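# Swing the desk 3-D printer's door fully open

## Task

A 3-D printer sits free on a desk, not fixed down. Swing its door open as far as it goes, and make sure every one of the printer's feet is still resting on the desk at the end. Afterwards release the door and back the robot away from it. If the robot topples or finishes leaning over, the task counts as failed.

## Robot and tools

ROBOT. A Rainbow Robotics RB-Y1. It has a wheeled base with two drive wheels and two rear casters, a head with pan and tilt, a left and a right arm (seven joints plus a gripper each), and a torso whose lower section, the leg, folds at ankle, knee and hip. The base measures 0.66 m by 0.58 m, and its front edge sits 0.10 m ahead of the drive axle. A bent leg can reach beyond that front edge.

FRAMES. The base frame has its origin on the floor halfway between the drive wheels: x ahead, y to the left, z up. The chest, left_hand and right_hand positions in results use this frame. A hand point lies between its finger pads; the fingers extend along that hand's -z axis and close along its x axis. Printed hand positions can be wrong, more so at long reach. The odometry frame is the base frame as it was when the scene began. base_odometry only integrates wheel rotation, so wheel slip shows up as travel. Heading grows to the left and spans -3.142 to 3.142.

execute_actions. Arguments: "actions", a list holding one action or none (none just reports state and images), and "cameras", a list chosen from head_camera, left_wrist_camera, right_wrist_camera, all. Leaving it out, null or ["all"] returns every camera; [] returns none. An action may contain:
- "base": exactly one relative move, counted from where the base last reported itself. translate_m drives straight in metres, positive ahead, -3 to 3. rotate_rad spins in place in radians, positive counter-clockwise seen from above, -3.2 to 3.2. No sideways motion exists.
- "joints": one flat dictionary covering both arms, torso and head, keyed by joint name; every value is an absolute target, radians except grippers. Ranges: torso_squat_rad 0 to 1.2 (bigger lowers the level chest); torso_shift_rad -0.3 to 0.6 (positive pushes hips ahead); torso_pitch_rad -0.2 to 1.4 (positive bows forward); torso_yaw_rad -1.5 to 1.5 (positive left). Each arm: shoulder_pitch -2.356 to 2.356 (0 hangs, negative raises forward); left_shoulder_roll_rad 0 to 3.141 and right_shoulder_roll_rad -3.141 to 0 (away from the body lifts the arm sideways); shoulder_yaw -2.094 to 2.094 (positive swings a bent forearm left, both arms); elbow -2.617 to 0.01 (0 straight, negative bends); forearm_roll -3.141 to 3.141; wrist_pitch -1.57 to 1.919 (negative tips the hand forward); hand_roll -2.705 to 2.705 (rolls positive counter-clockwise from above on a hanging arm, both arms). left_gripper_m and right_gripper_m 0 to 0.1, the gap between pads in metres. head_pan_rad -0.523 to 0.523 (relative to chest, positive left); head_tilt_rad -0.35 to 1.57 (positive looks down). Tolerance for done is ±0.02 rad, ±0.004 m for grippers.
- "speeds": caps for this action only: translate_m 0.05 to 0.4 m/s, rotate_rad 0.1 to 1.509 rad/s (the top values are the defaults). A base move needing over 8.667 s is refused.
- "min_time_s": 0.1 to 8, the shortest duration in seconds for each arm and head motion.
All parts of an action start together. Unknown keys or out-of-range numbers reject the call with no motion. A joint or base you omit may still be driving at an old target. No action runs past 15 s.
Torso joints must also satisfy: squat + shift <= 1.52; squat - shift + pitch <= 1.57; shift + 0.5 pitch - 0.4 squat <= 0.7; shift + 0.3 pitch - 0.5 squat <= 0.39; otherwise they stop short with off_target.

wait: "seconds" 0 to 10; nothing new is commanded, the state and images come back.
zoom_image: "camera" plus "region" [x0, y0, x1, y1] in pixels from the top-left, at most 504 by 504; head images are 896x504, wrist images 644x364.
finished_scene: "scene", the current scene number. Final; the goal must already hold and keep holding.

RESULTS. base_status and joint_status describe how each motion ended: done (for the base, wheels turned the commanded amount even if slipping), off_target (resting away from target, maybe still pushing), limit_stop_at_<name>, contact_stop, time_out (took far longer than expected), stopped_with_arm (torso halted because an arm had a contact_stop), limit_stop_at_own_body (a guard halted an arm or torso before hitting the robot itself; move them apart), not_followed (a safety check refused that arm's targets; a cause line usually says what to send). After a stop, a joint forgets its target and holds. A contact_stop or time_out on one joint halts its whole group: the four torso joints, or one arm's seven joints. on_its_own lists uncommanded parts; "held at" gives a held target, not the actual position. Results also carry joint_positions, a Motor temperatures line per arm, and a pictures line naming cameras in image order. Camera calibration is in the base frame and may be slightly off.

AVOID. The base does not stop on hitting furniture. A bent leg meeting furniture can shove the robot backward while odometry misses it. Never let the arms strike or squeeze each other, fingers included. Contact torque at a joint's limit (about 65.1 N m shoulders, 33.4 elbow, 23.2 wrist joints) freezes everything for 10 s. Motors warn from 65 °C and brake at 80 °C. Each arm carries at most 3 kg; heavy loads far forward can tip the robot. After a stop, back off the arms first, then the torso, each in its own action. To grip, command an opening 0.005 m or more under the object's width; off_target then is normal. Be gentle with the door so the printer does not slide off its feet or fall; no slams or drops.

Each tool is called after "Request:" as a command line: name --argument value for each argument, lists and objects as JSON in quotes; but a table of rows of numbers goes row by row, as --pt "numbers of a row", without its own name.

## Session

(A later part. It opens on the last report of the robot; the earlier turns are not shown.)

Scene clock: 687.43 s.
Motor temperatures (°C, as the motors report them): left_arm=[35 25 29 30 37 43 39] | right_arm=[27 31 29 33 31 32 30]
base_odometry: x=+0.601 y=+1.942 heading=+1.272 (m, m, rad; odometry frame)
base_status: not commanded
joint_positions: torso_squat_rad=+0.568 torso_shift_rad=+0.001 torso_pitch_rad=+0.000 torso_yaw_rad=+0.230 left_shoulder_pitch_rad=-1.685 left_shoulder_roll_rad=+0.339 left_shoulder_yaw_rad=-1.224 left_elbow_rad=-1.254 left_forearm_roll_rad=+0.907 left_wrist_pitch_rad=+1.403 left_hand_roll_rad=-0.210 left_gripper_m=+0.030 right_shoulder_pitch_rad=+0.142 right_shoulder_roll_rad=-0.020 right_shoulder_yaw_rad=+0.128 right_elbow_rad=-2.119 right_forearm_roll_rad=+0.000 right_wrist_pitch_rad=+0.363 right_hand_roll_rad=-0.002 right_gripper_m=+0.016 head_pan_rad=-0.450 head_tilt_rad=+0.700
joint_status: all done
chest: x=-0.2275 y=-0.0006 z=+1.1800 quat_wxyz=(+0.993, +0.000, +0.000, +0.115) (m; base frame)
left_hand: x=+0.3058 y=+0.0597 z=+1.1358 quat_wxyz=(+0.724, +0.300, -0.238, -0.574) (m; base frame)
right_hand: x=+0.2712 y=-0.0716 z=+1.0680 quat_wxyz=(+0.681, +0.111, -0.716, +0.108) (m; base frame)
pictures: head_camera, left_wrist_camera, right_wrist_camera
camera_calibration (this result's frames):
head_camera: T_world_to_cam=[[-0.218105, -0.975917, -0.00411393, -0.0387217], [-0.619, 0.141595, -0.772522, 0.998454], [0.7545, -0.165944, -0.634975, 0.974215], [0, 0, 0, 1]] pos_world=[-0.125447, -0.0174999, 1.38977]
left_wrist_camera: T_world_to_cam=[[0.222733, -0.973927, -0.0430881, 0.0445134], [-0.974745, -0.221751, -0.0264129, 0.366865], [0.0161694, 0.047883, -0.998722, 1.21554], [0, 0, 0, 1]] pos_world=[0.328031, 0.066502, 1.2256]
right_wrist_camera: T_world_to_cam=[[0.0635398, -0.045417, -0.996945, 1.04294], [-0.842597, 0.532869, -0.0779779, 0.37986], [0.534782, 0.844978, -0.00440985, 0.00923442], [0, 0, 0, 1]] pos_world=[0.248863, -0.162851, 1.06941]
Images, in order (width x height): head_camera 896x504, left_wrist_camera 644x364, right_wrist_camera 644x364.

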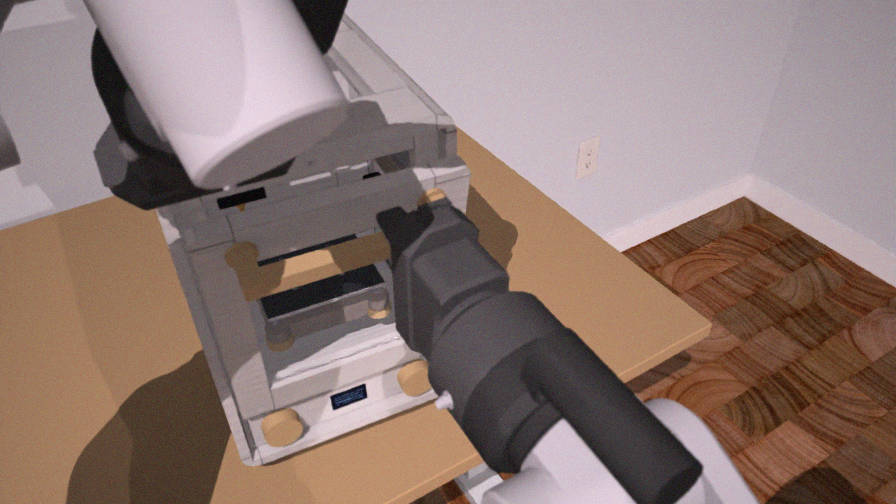

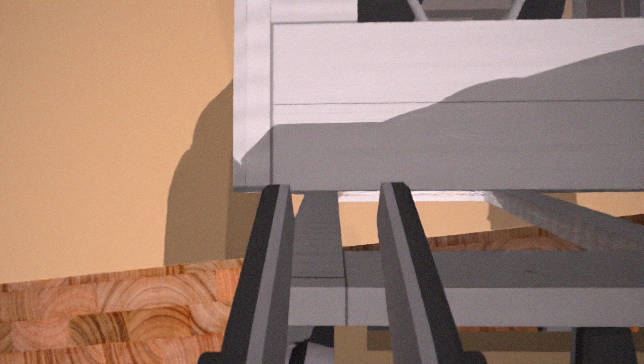

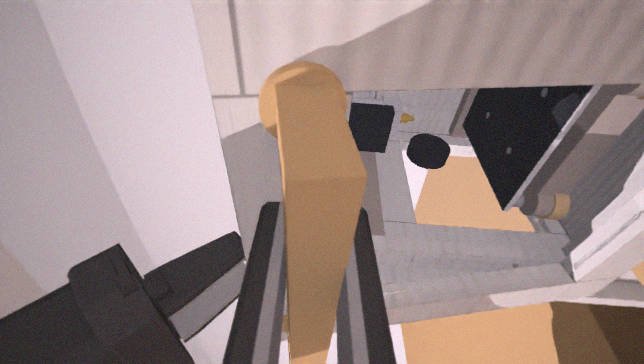

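Request:
execute_actions --actions '[{"joints": {"right_shoulder_pitch_rad": 0.5074, "right_shoulder_roll_rad": -0.0411, "right_shoulder_yaw_rad": 0.2423, "right_elbow_rad": -2.205, "right_forearm_roll_rad": 0, "right_wrist_pitch_rad": -0.0218, "right_hand_roll_rad": 0.046, "right_gripper_m": 0.1}, "min_time_s": 1.5}]'

Scene clock: 809.23 s.
Motor temperatures (°C, as the motors report them): left_arm=[35 25 29 30 37 43 39] | right_arm=[27 31 29 34 31 33 30]
base_odometry: x=+0.601 y=+1.942 heading=+1.272 (m, m, rad; odometry frame)
base_status: not commanded
joint_positions: torso_squat_rad=+0.568 torso_shift_rad=+0.001 torso_pitch_rad=+0.000 torso_yaw_rad=+0.230 left_shoulder_pitch_rad=-1.685 left_shoulder_roll_rad=+0.339 left_shoulder_yaw_rad=-1.224 left_elbow_rad=-1.254 left_forearm_roll_rad=+0.907 left_wrist_pitch_rad=+1.403 left_hand_roll_rad=-0.210 left_gripper_m=+0.030 right_shoulder_pitch_rad=+0.508 right_shoulder_roll_rad=-0.041 right_shoulder_yaw_rad=+0.242 right_elbow_rad=-2.204 right_forearm_roll_rad=+0.000 right_wrist_pitch_rad=-0.021 right_hand_roll_rad=+0.046 right_gripper_m=+0.099 head_pan_rad=-0.450 head_tilt_rad=+0.700
joint_status: all done
chest: x=-0.2274 y=-0.0006 z=+1.1800 quat_wxyz=(+0.993, +0.000, +0.000, +0.115) (m; base frame)
left_hand: x=+0.3059 y=+0.0597 z=+1.1358 quat_wxyz=(+0.724, +0.300, -0.238, -0.574) (m; base frame)
right_hand: x=+0.1886 y=-0.0955 z=+1.0491 quat_wxyz=(+0.636, +0.107, -0.758, +0.096) (m; base frame)
pictures: head_camera, left_wrist_camera, right_wrist_camera
camera_calibration (this result's frames):
head_camera: T_world_to_cam=[[-0.218159, -0.975904, -0.00413966, -0.0387276], [-0.619053, 0.141663, -0.772467, 0.998417], [0.75444, -0.165958, -0.635042, 0.974239], [0, 0, 0, 1]] pos_world=[-0.12538, -0.0175509, 1.38977]
left_wrist_camera: T_world_to_cam=[[0.222708, -0.97393, -0.043144, 0.044517], [-0.974752, -0.221729, -0.0263461, 0.366834], [0.0160929, 0.0479222, -0.998721, 1.21553], [0, 0, 0, 1]] pos_world=[0.328096, 0.0664434, 1.22556]
right_wrist_camera: T_world_to_cam=[[0.182211, -0.0181082, -0.983093, 0.993932], [-0.815901, 0.555193, -0.16145, 0.406228], [0.54873, 0.831524, 0.086388, -0.0256496], [0, 0, 0, 1]] pos_world=[0.16441, -0.186208, 1.04493]
Images, in order (width x height): head_camera 896x504, left_wrist_camera 644x364, right_wrist_camera 644x364.

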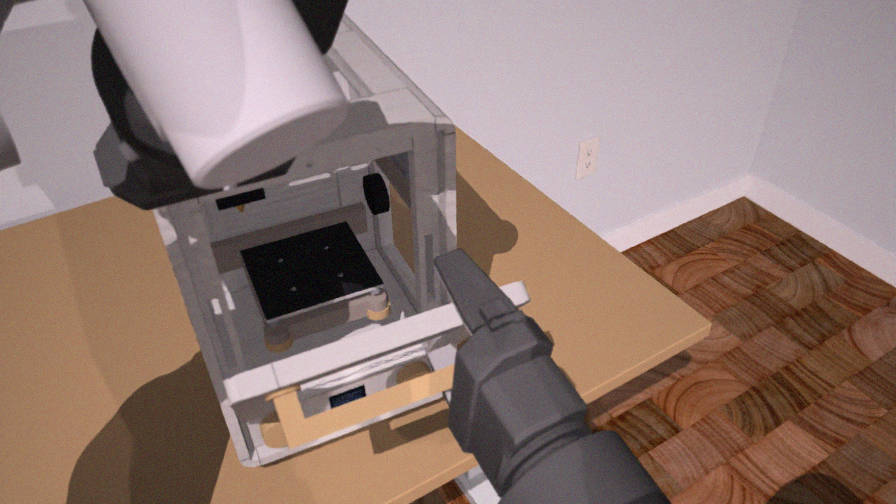

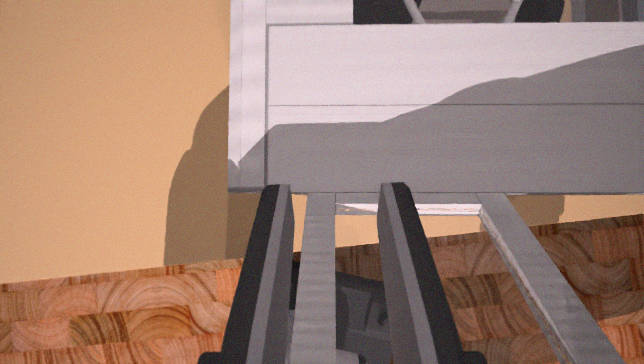

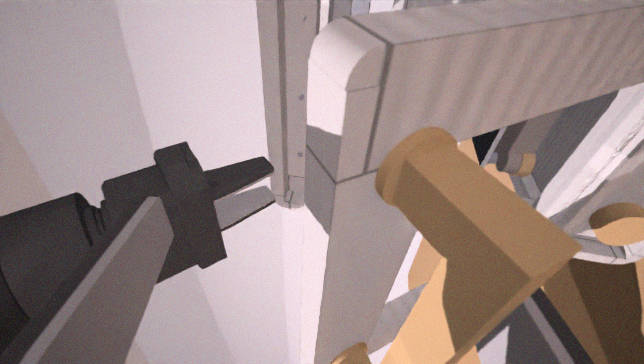

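Request:
execute_actions --actions '[{"joints": {"right_shoulder_pitch_rad": 0.651, "right_shoulder_roll_rad": -0.0672, "right_shoulder_yaw_rad": 0.2764, "right_elbow_rad": -1.9158, "right_forearm_roll_rad": 0, "right_wrist_pitch_rad": -0.4507, "right_hand_roll_rad": 0.0483}, "min_time_s": 1.2}]'

Scene clock: 816.13 s.
Motor temperatures (°C, as the motors report them): left_arm=[35 25 29 30 37 43 39] | right_arm=[27 31 29 34 31 33 30]
base_odometry: x=+0.601 y=+1.942 heading=+1.272 (m, m, rad; odometry frame)
base_status: not commanded
joint_positions: torso_squat_rad=+0.568 torso_shift_rad=+0.001 torso_pitch_rad=+0.000 torso_yaw_rad=+0.230 left_shoulder_pitch_rad=-1.685 left_shoulder_roll_rad=+0.339 left_shoulder_yaw_rad=-1.224 left_elbow_rad=-1.254 left_forearm_roll_rad=+0.907 left_wrist_pitch_rad=+1.403 left_hand_roll_rad=-0.210 left_gripper_m=+0.030 right_shoulder_pitch_rad=+0.651 right_shoulder_roll_rad=-0.067 right_shoulder_yaw_rad=+0.276 right_elbow_rad=-1.916 right_forearm_roll_rad=+0.000 right_wrist_pitch_rad=-0.450 right_hand_roll_rad=+0.048 right_gripper_m=+0.099 head_pan_rad=-0.450 head_tilt_rad=+0.700
joint_status: all done
chest: x=-0.2275 y=-0.0006 z=+1.1800 quat_wxyz=(+0.993, +0.000, +0.000, +0.115) (m; base frame)
left_hand: x=+0.3058 y=+0.0597 z=+1.1358 quat_wxyz=(+0.724, +0.300, -0.238, -0.574) (m; base frame)
right_hand: x=+0.1359 y=-0.1108 z=+0.9584 quat_wxyz=(+0.636, +0.103, -0.759, +0.091) (m; base frame)
pictures: head_camera, left_wrist_camera, right_wrist_camera
camera_calibration (this result's frames):
head_camera: T_world_to_cam=[[-0.21816, -0.975904, -0.00415885, -0.0387209], [-0.618985, 0.141664, -0.772521, 0.998451], [0.754496, -0.165959, -0.634975, 0.974227], [0, 0, 0, 1]] pos_world=[-0.125471, -0.0175508, 1.38977]
left_wrist_camera: T_world_to_cam=[[0.222713, -0.97393, -0.0431249, 0.0445089], [-0.97475, -0.22173, -0.0264327, 0.366866], [0.0161815, 0.0479229, -0.99872, 1.21554], [0, 0, 0, 1]] pos_world=[0.32802, 0.0664413, 1.22561]
right_wrist_camera: T_world_to_cam=[[0.182873, -0.0176401, -0.982978, 0.913941], [-0.809044, 0.565364, -0.16066, 0.356476], [0.558574, 0.824653, 0.089118, 0.0190702], [0, 0, 0, 1]] pos_world=[0.110618, -0.201143, 0.953956]
Images, in order (width x height): head_camera 896x504, left_wrist_camera 644x364, right_wrist_camera 644x364.

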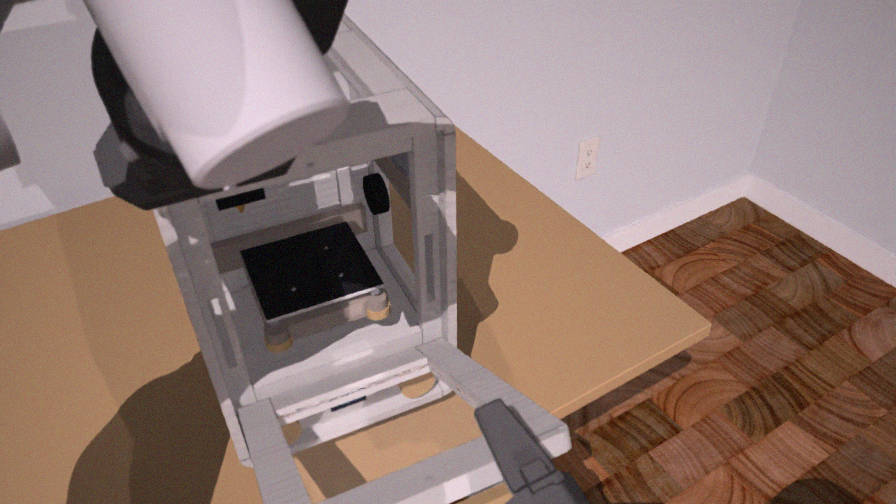

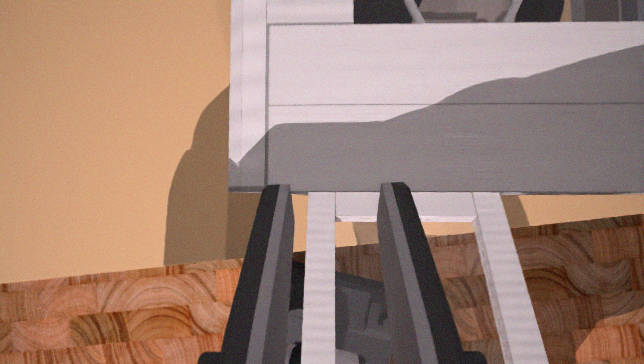

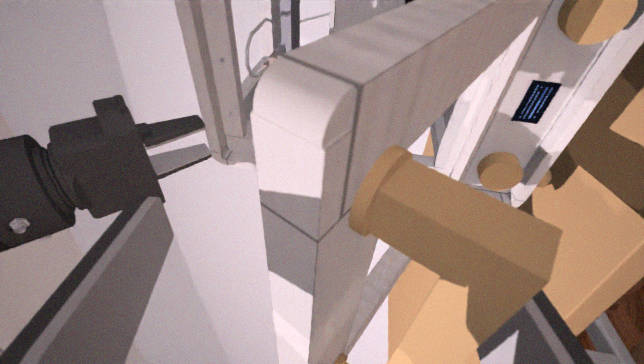

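Request:
zoom_image --camera "right_wrist_camera" --region '[300, 100, 644, 364]'

Region (300, 100, 644, 364) of right_wrist_camera's 644x364 image, scaled by 1.465, with more detail than that image has; it fills the top 387 rows of this view, and the rest is white.

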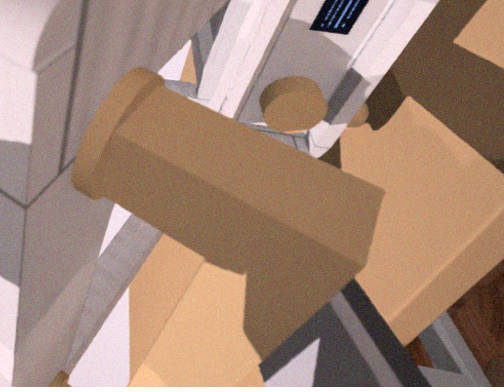

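Request:
zoom_image --camera "head_camera" --region '[200, 300, 600, 504]'

Region (200, 300, 600, 504) of head_camera's 896x504 image, scaled by 1.260, with more detail than that image has; it fills the top 257 rows of this view, and the rest is white.

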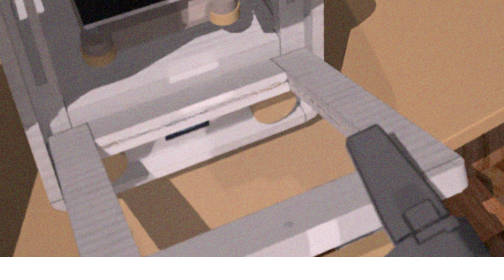

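Request:
execute_actions --actions '[{"joints": {"right_shoulder_pitch_rad": 0.4588, "right_shoulder_roll_rad": -0.0336, "right_shoulder_yaw_rad": 0.2113, "right_elbow_rad": -1.2752, "right_forearm_roll_rad": 0, "right_wrist_pitch_rad": -0.9046, "right_hand_roll_rad": 0.0339, "left_shoulder_pitch_rad": -1.7054, "left_shoulder_roll_rad": 0.3583, "left_shoulder_yaw_rad": -1.2248, "left_elbow_rad": -1.2984, "left_forearm_roll_rad": 0.9285, "left_wrist_pitch_rad": 1.4283, "left_hand_roll_rad": -0.1876, "head_tilt_rad": 0.92, "head_pan_rad": -0.35}, "min_time_s": 1.5}]'

Scene clock: 937.93 s.
Motor temperatures (°C, as the motors report them): left_arm=[35 25 29 30 37 43 39] | right_arm=[27 31 29 33 31 32 30]
base_odometry: x=+0.601 y=+1.942 heading=+1.272 (m, m, rad; odometry frame)
base_status: not commanded
joint_positions: torso_squat_rad=+0.568 torso_shift_rad=+0.001 torso_pitch_rad=+0.000 torso_yaw_rad=+0.230 left_shoulder_pitch_rad=-1.705 left_shoulder_roll_rad=+0.358 left_shoulder_yaw_rad=-1.224 left_elbow_rad=-1.298 left_forearm_roll_rad=+0.928 left_wrist_pitch_rad=+1.428 left_hand_roll_rad=-0.188 left_gripper_m=+0.030 right_shoulder_pitch_rad=+0.459 right_shoulder_roll_rad=-0.034 right_shoulder_yaw_rad=+0.212 right_elbow_rad=-1.275 right_forearm_roll_rad=+0.000 right_wrist_pitch_rad=-0.904 right_hand_roll_rad=+0.034 right_gripper_m=+0.099 head_pan_rad=-0.350 head_tilt_rad=+0.920
joint_status: all done
chest: x=-0.2275 y=-0.0006 z=+1.1800 quat_wxyz=(+0.993, +0.000, +0.000, +0.115) (m; base frame)
left_hand: x=+0.2975 y=+0.0575 z=+1.1442 quat_wxyz=(+0.724, +0.300, -0.238, -0.574) (m; base frame)
right_hand: x=+0.1165 y=-0.1182 z=+0.8429 quat_wxyz=(+0.636, +0.104, -0.759, +0.092) (m; base frame)
pictures: head_camera, left_wrist_camera, right_wrist_camera
camera_calibration (this result's frames):
head_camera: T_world_to_cam=[[-0.120534, -0.992701, -0.00408418, -0.0186361], [-0.78219, 0.0975052, -0.615363, 0.748114], [0.611269, -0.0709773, -0.788233, 1.15582], [0, 0, 0, 1]] pos_world=[-0.123596, -0.00940809, 1.37134]
left_wrist_camera: T_world_to_cam=[[0.222249, -0.974043, -0.042972, 0.0445557], [-0.97486, -0.221282, -0.026131, 0.358152], [0.0159438, 0.0476992, -0.998734, 1.22422], [0, 0, 0, 1]] pos_world=[0.319727, 0.0642575, 1.23395]
right_wrist_camera: T_world_to_cam=[[0.182328, -0.0180944, -0.983071, 0.80391], [-0.810343, 0.563498, -0.160664, 0.326332], [0.556866, 0.825919, 0.0880788, 0.0475678], [0, 0, 0, 1]] pos_world=[0.0913766, -0.208628, 0.838541]
Images, in order (width x height): head_camera 896x504, left_wrist_camera 644x364, right_wrist_camera 644x364.

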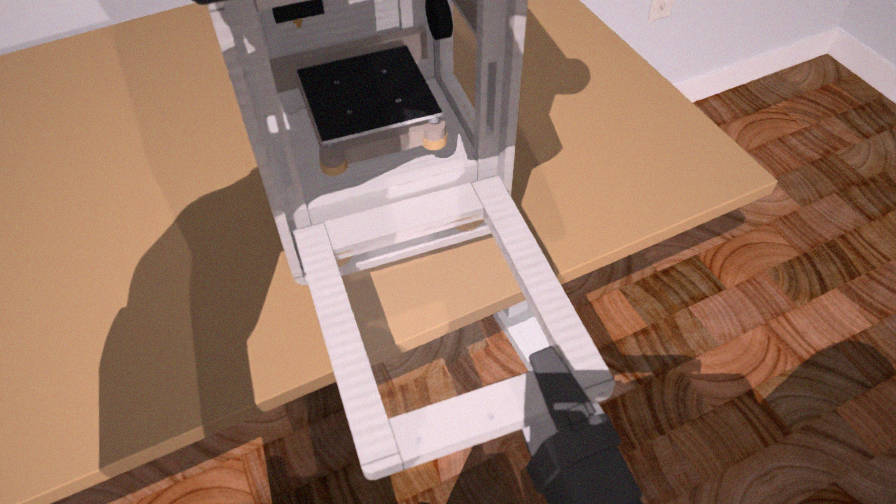

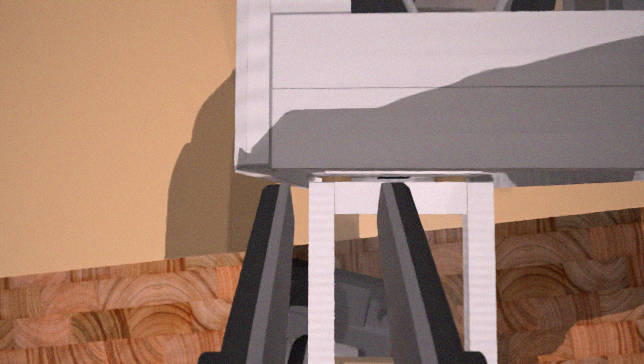

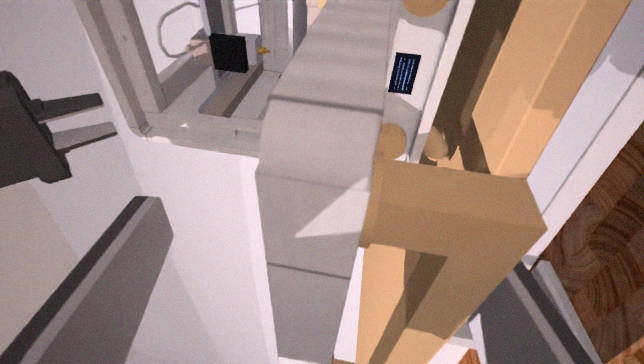

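Request:
zoom_image --camera "right_wrist_camera" --region '[340, 130, 644, 364]'

Request:
zoom_image --camera "head_camera" --region '[260, 150, 660, 504]'

Region (340, 130, 644, 364) of right_wrist_camera's 644x364 image, scaled by 1.658, with more detail than that image has; it fills the top 388 rows of this view, and the rest is white.

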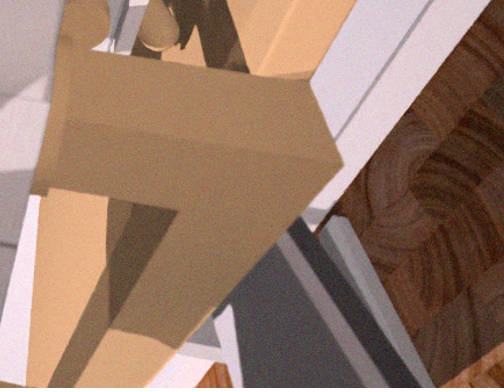

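Region (260, 150, 660, 504) of head_camera's 896x504 image, scaled by 1.260, with more detail than that image has; it fills the top 446 rows of this view, and the rest is white.

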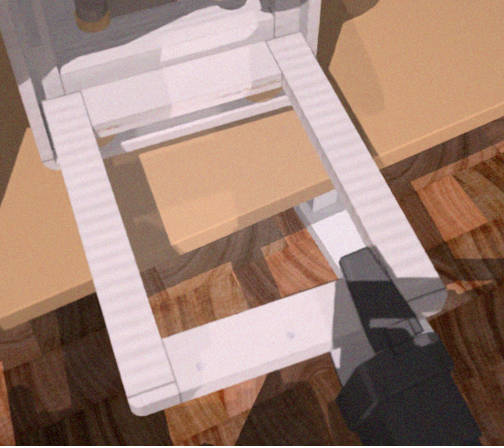

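Request:
execute_actions --actions '[{"base": {"translate_m": -0.55}, "joints": {"right_wrist_pitch_rad": -0.845, "head_tilt_rad": 0.6, "head_pan_rad": -0.25}, "min_time_s": 0.5}]'

Scene clock: 992.23 s.
Motor temperatures (°C, as the motors report them): left_arm=[35 25 29 30 37 43 39] | right_arm=[27 31 29 32 31 32 30]
base_odometry: x=+0.439 y=+1.417 heading=+1.274 (m, m, rad; odometry frame)
base_status: done
joint_positions: torso_squat_rad=+0.568 torso_shift_rad=+0.001 torso_pitch_rad=+0.000 torso_yaw_rad=+0.230 left_shoulder_pitch_rad=-1.706 left_shoulder_roll_rad=+0.358 left_shoulder_yaw_rad=-1.225 left_elbow_rad=-1.298 left_forearm_roll_rad=+0.928 left_wrist_pitch_rad=+1.428 left_hand_roll_rad=-0.188 left_gripper_m=+0.030 right_shoulder_pitch_rad=+0.459 right_shoulder_roll_rad=-0.034 right_shoulder_yaw_rad=+0.212 right_elbow_rad=-1.275 right_forearm_roll_rad=+0.000 right_wrist_pitch_rad=-0.845 right_hand_roll_rad=+0.034 right_gripper_m=+0.099 head_pan_rad=-0.250 head_tilt_rad=+0.600
joint_status: all done
chest: x=-0.2276 y=-0.0006 z=+1.1800 quat_wxyz=(+0.993, +0.000, +0.000, +0.115) (m; base frame)
left_hand: x=+0.2974 y=+0.0575 z=+1.1444 quat_wxyz=(+0.724, +0.300, -0.238, -0.574) (m; base frame)
right_hand: x=+0.1184 y=-0.1173 z=+0.8295 quat_wxyz=(+0.658, +0.101, -0.740, +0.096) (m; base frame)
pictures: head_camera, left_wrist_camera, right_wrist_camera
camera_calibration (this result's frames):
head_camera: T_world_to_cam=[[-0.0195881, -0.999799, -0.00417478, 0.00231803], [-0.554319, 0.0143351, -0.832181, 1.09457], [0.832074, -0.0139867, -0.554489, 0.878601], [0, 0, 0, 1]] pos_world=[-0.124273, -0.00108454, 1.39807]
left_wrist_camera: T_world_to_cam=[[0.222222, -0.974045, -0.0430633, 0.0447112], [-0.974859, -0.221233, -0.0265568, 0.358561], [0.0163405, 0.0478822, -0.998719, 1.22427], [0, 0, 0, 1]] pos_world=[0.319605, 0.0642555, 1.23415]
right_wrist_camera: T_world_to_cam=[[0.126766, -0.0341657, -0.991344, 0.802023], [-0.819163, 0.559986, -0.124048, 0.295489], [0.559377, 0.827797, 0.0429997, 0.0842454], [0, 0, 0, 1]] pos_world=[0.09326, -0.207806, 0.828113]
Images, in order (width x height): head_camera 896x504, left_wrist_camera 644x364, right_wrist_camera 644x364.

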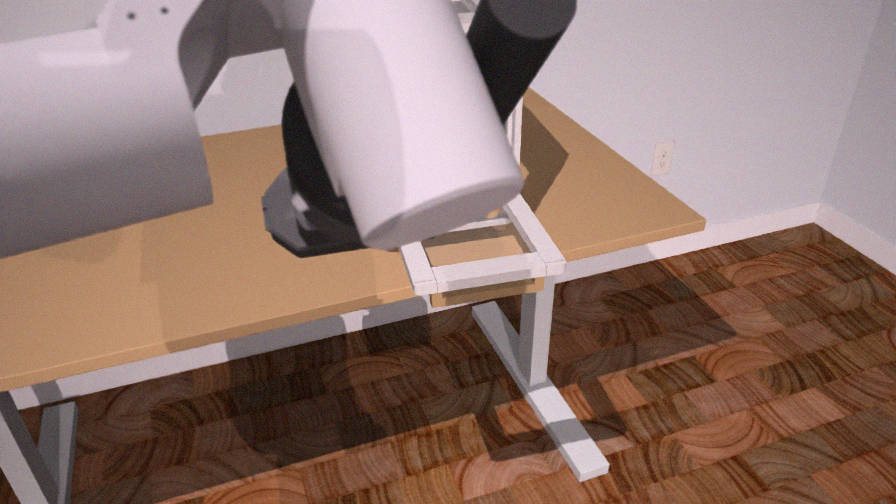

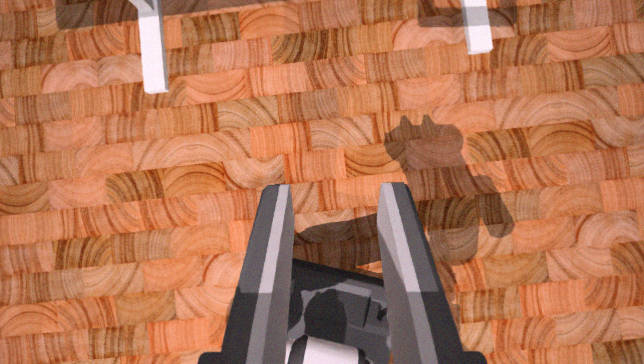

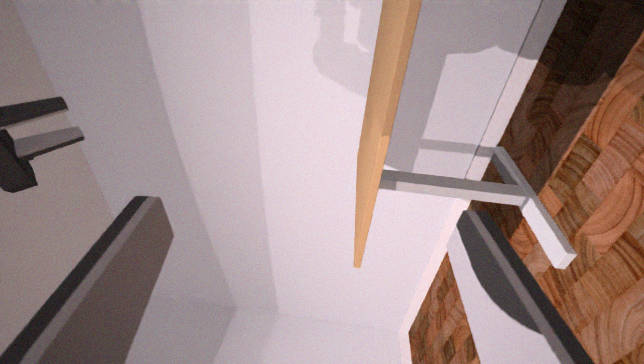

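Request:
zoom_image --camera "head_camera" --region '[380, 150, 620, 330]'

Region (380, 150, 620, 330) of head_camera's 896x504 image, scaled by 2.100, with more detail than that image has; it fills the top 378 rows of this view, and the rest is white.

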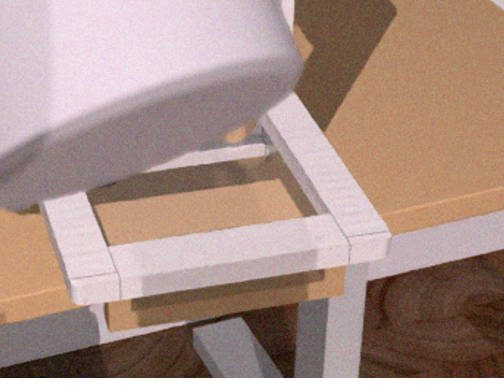

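The door is lying horizontal on its stop with nothing holding it, and the robot is clear.

Request:
finished_scene --scene 2

The scene is finished: the task was done.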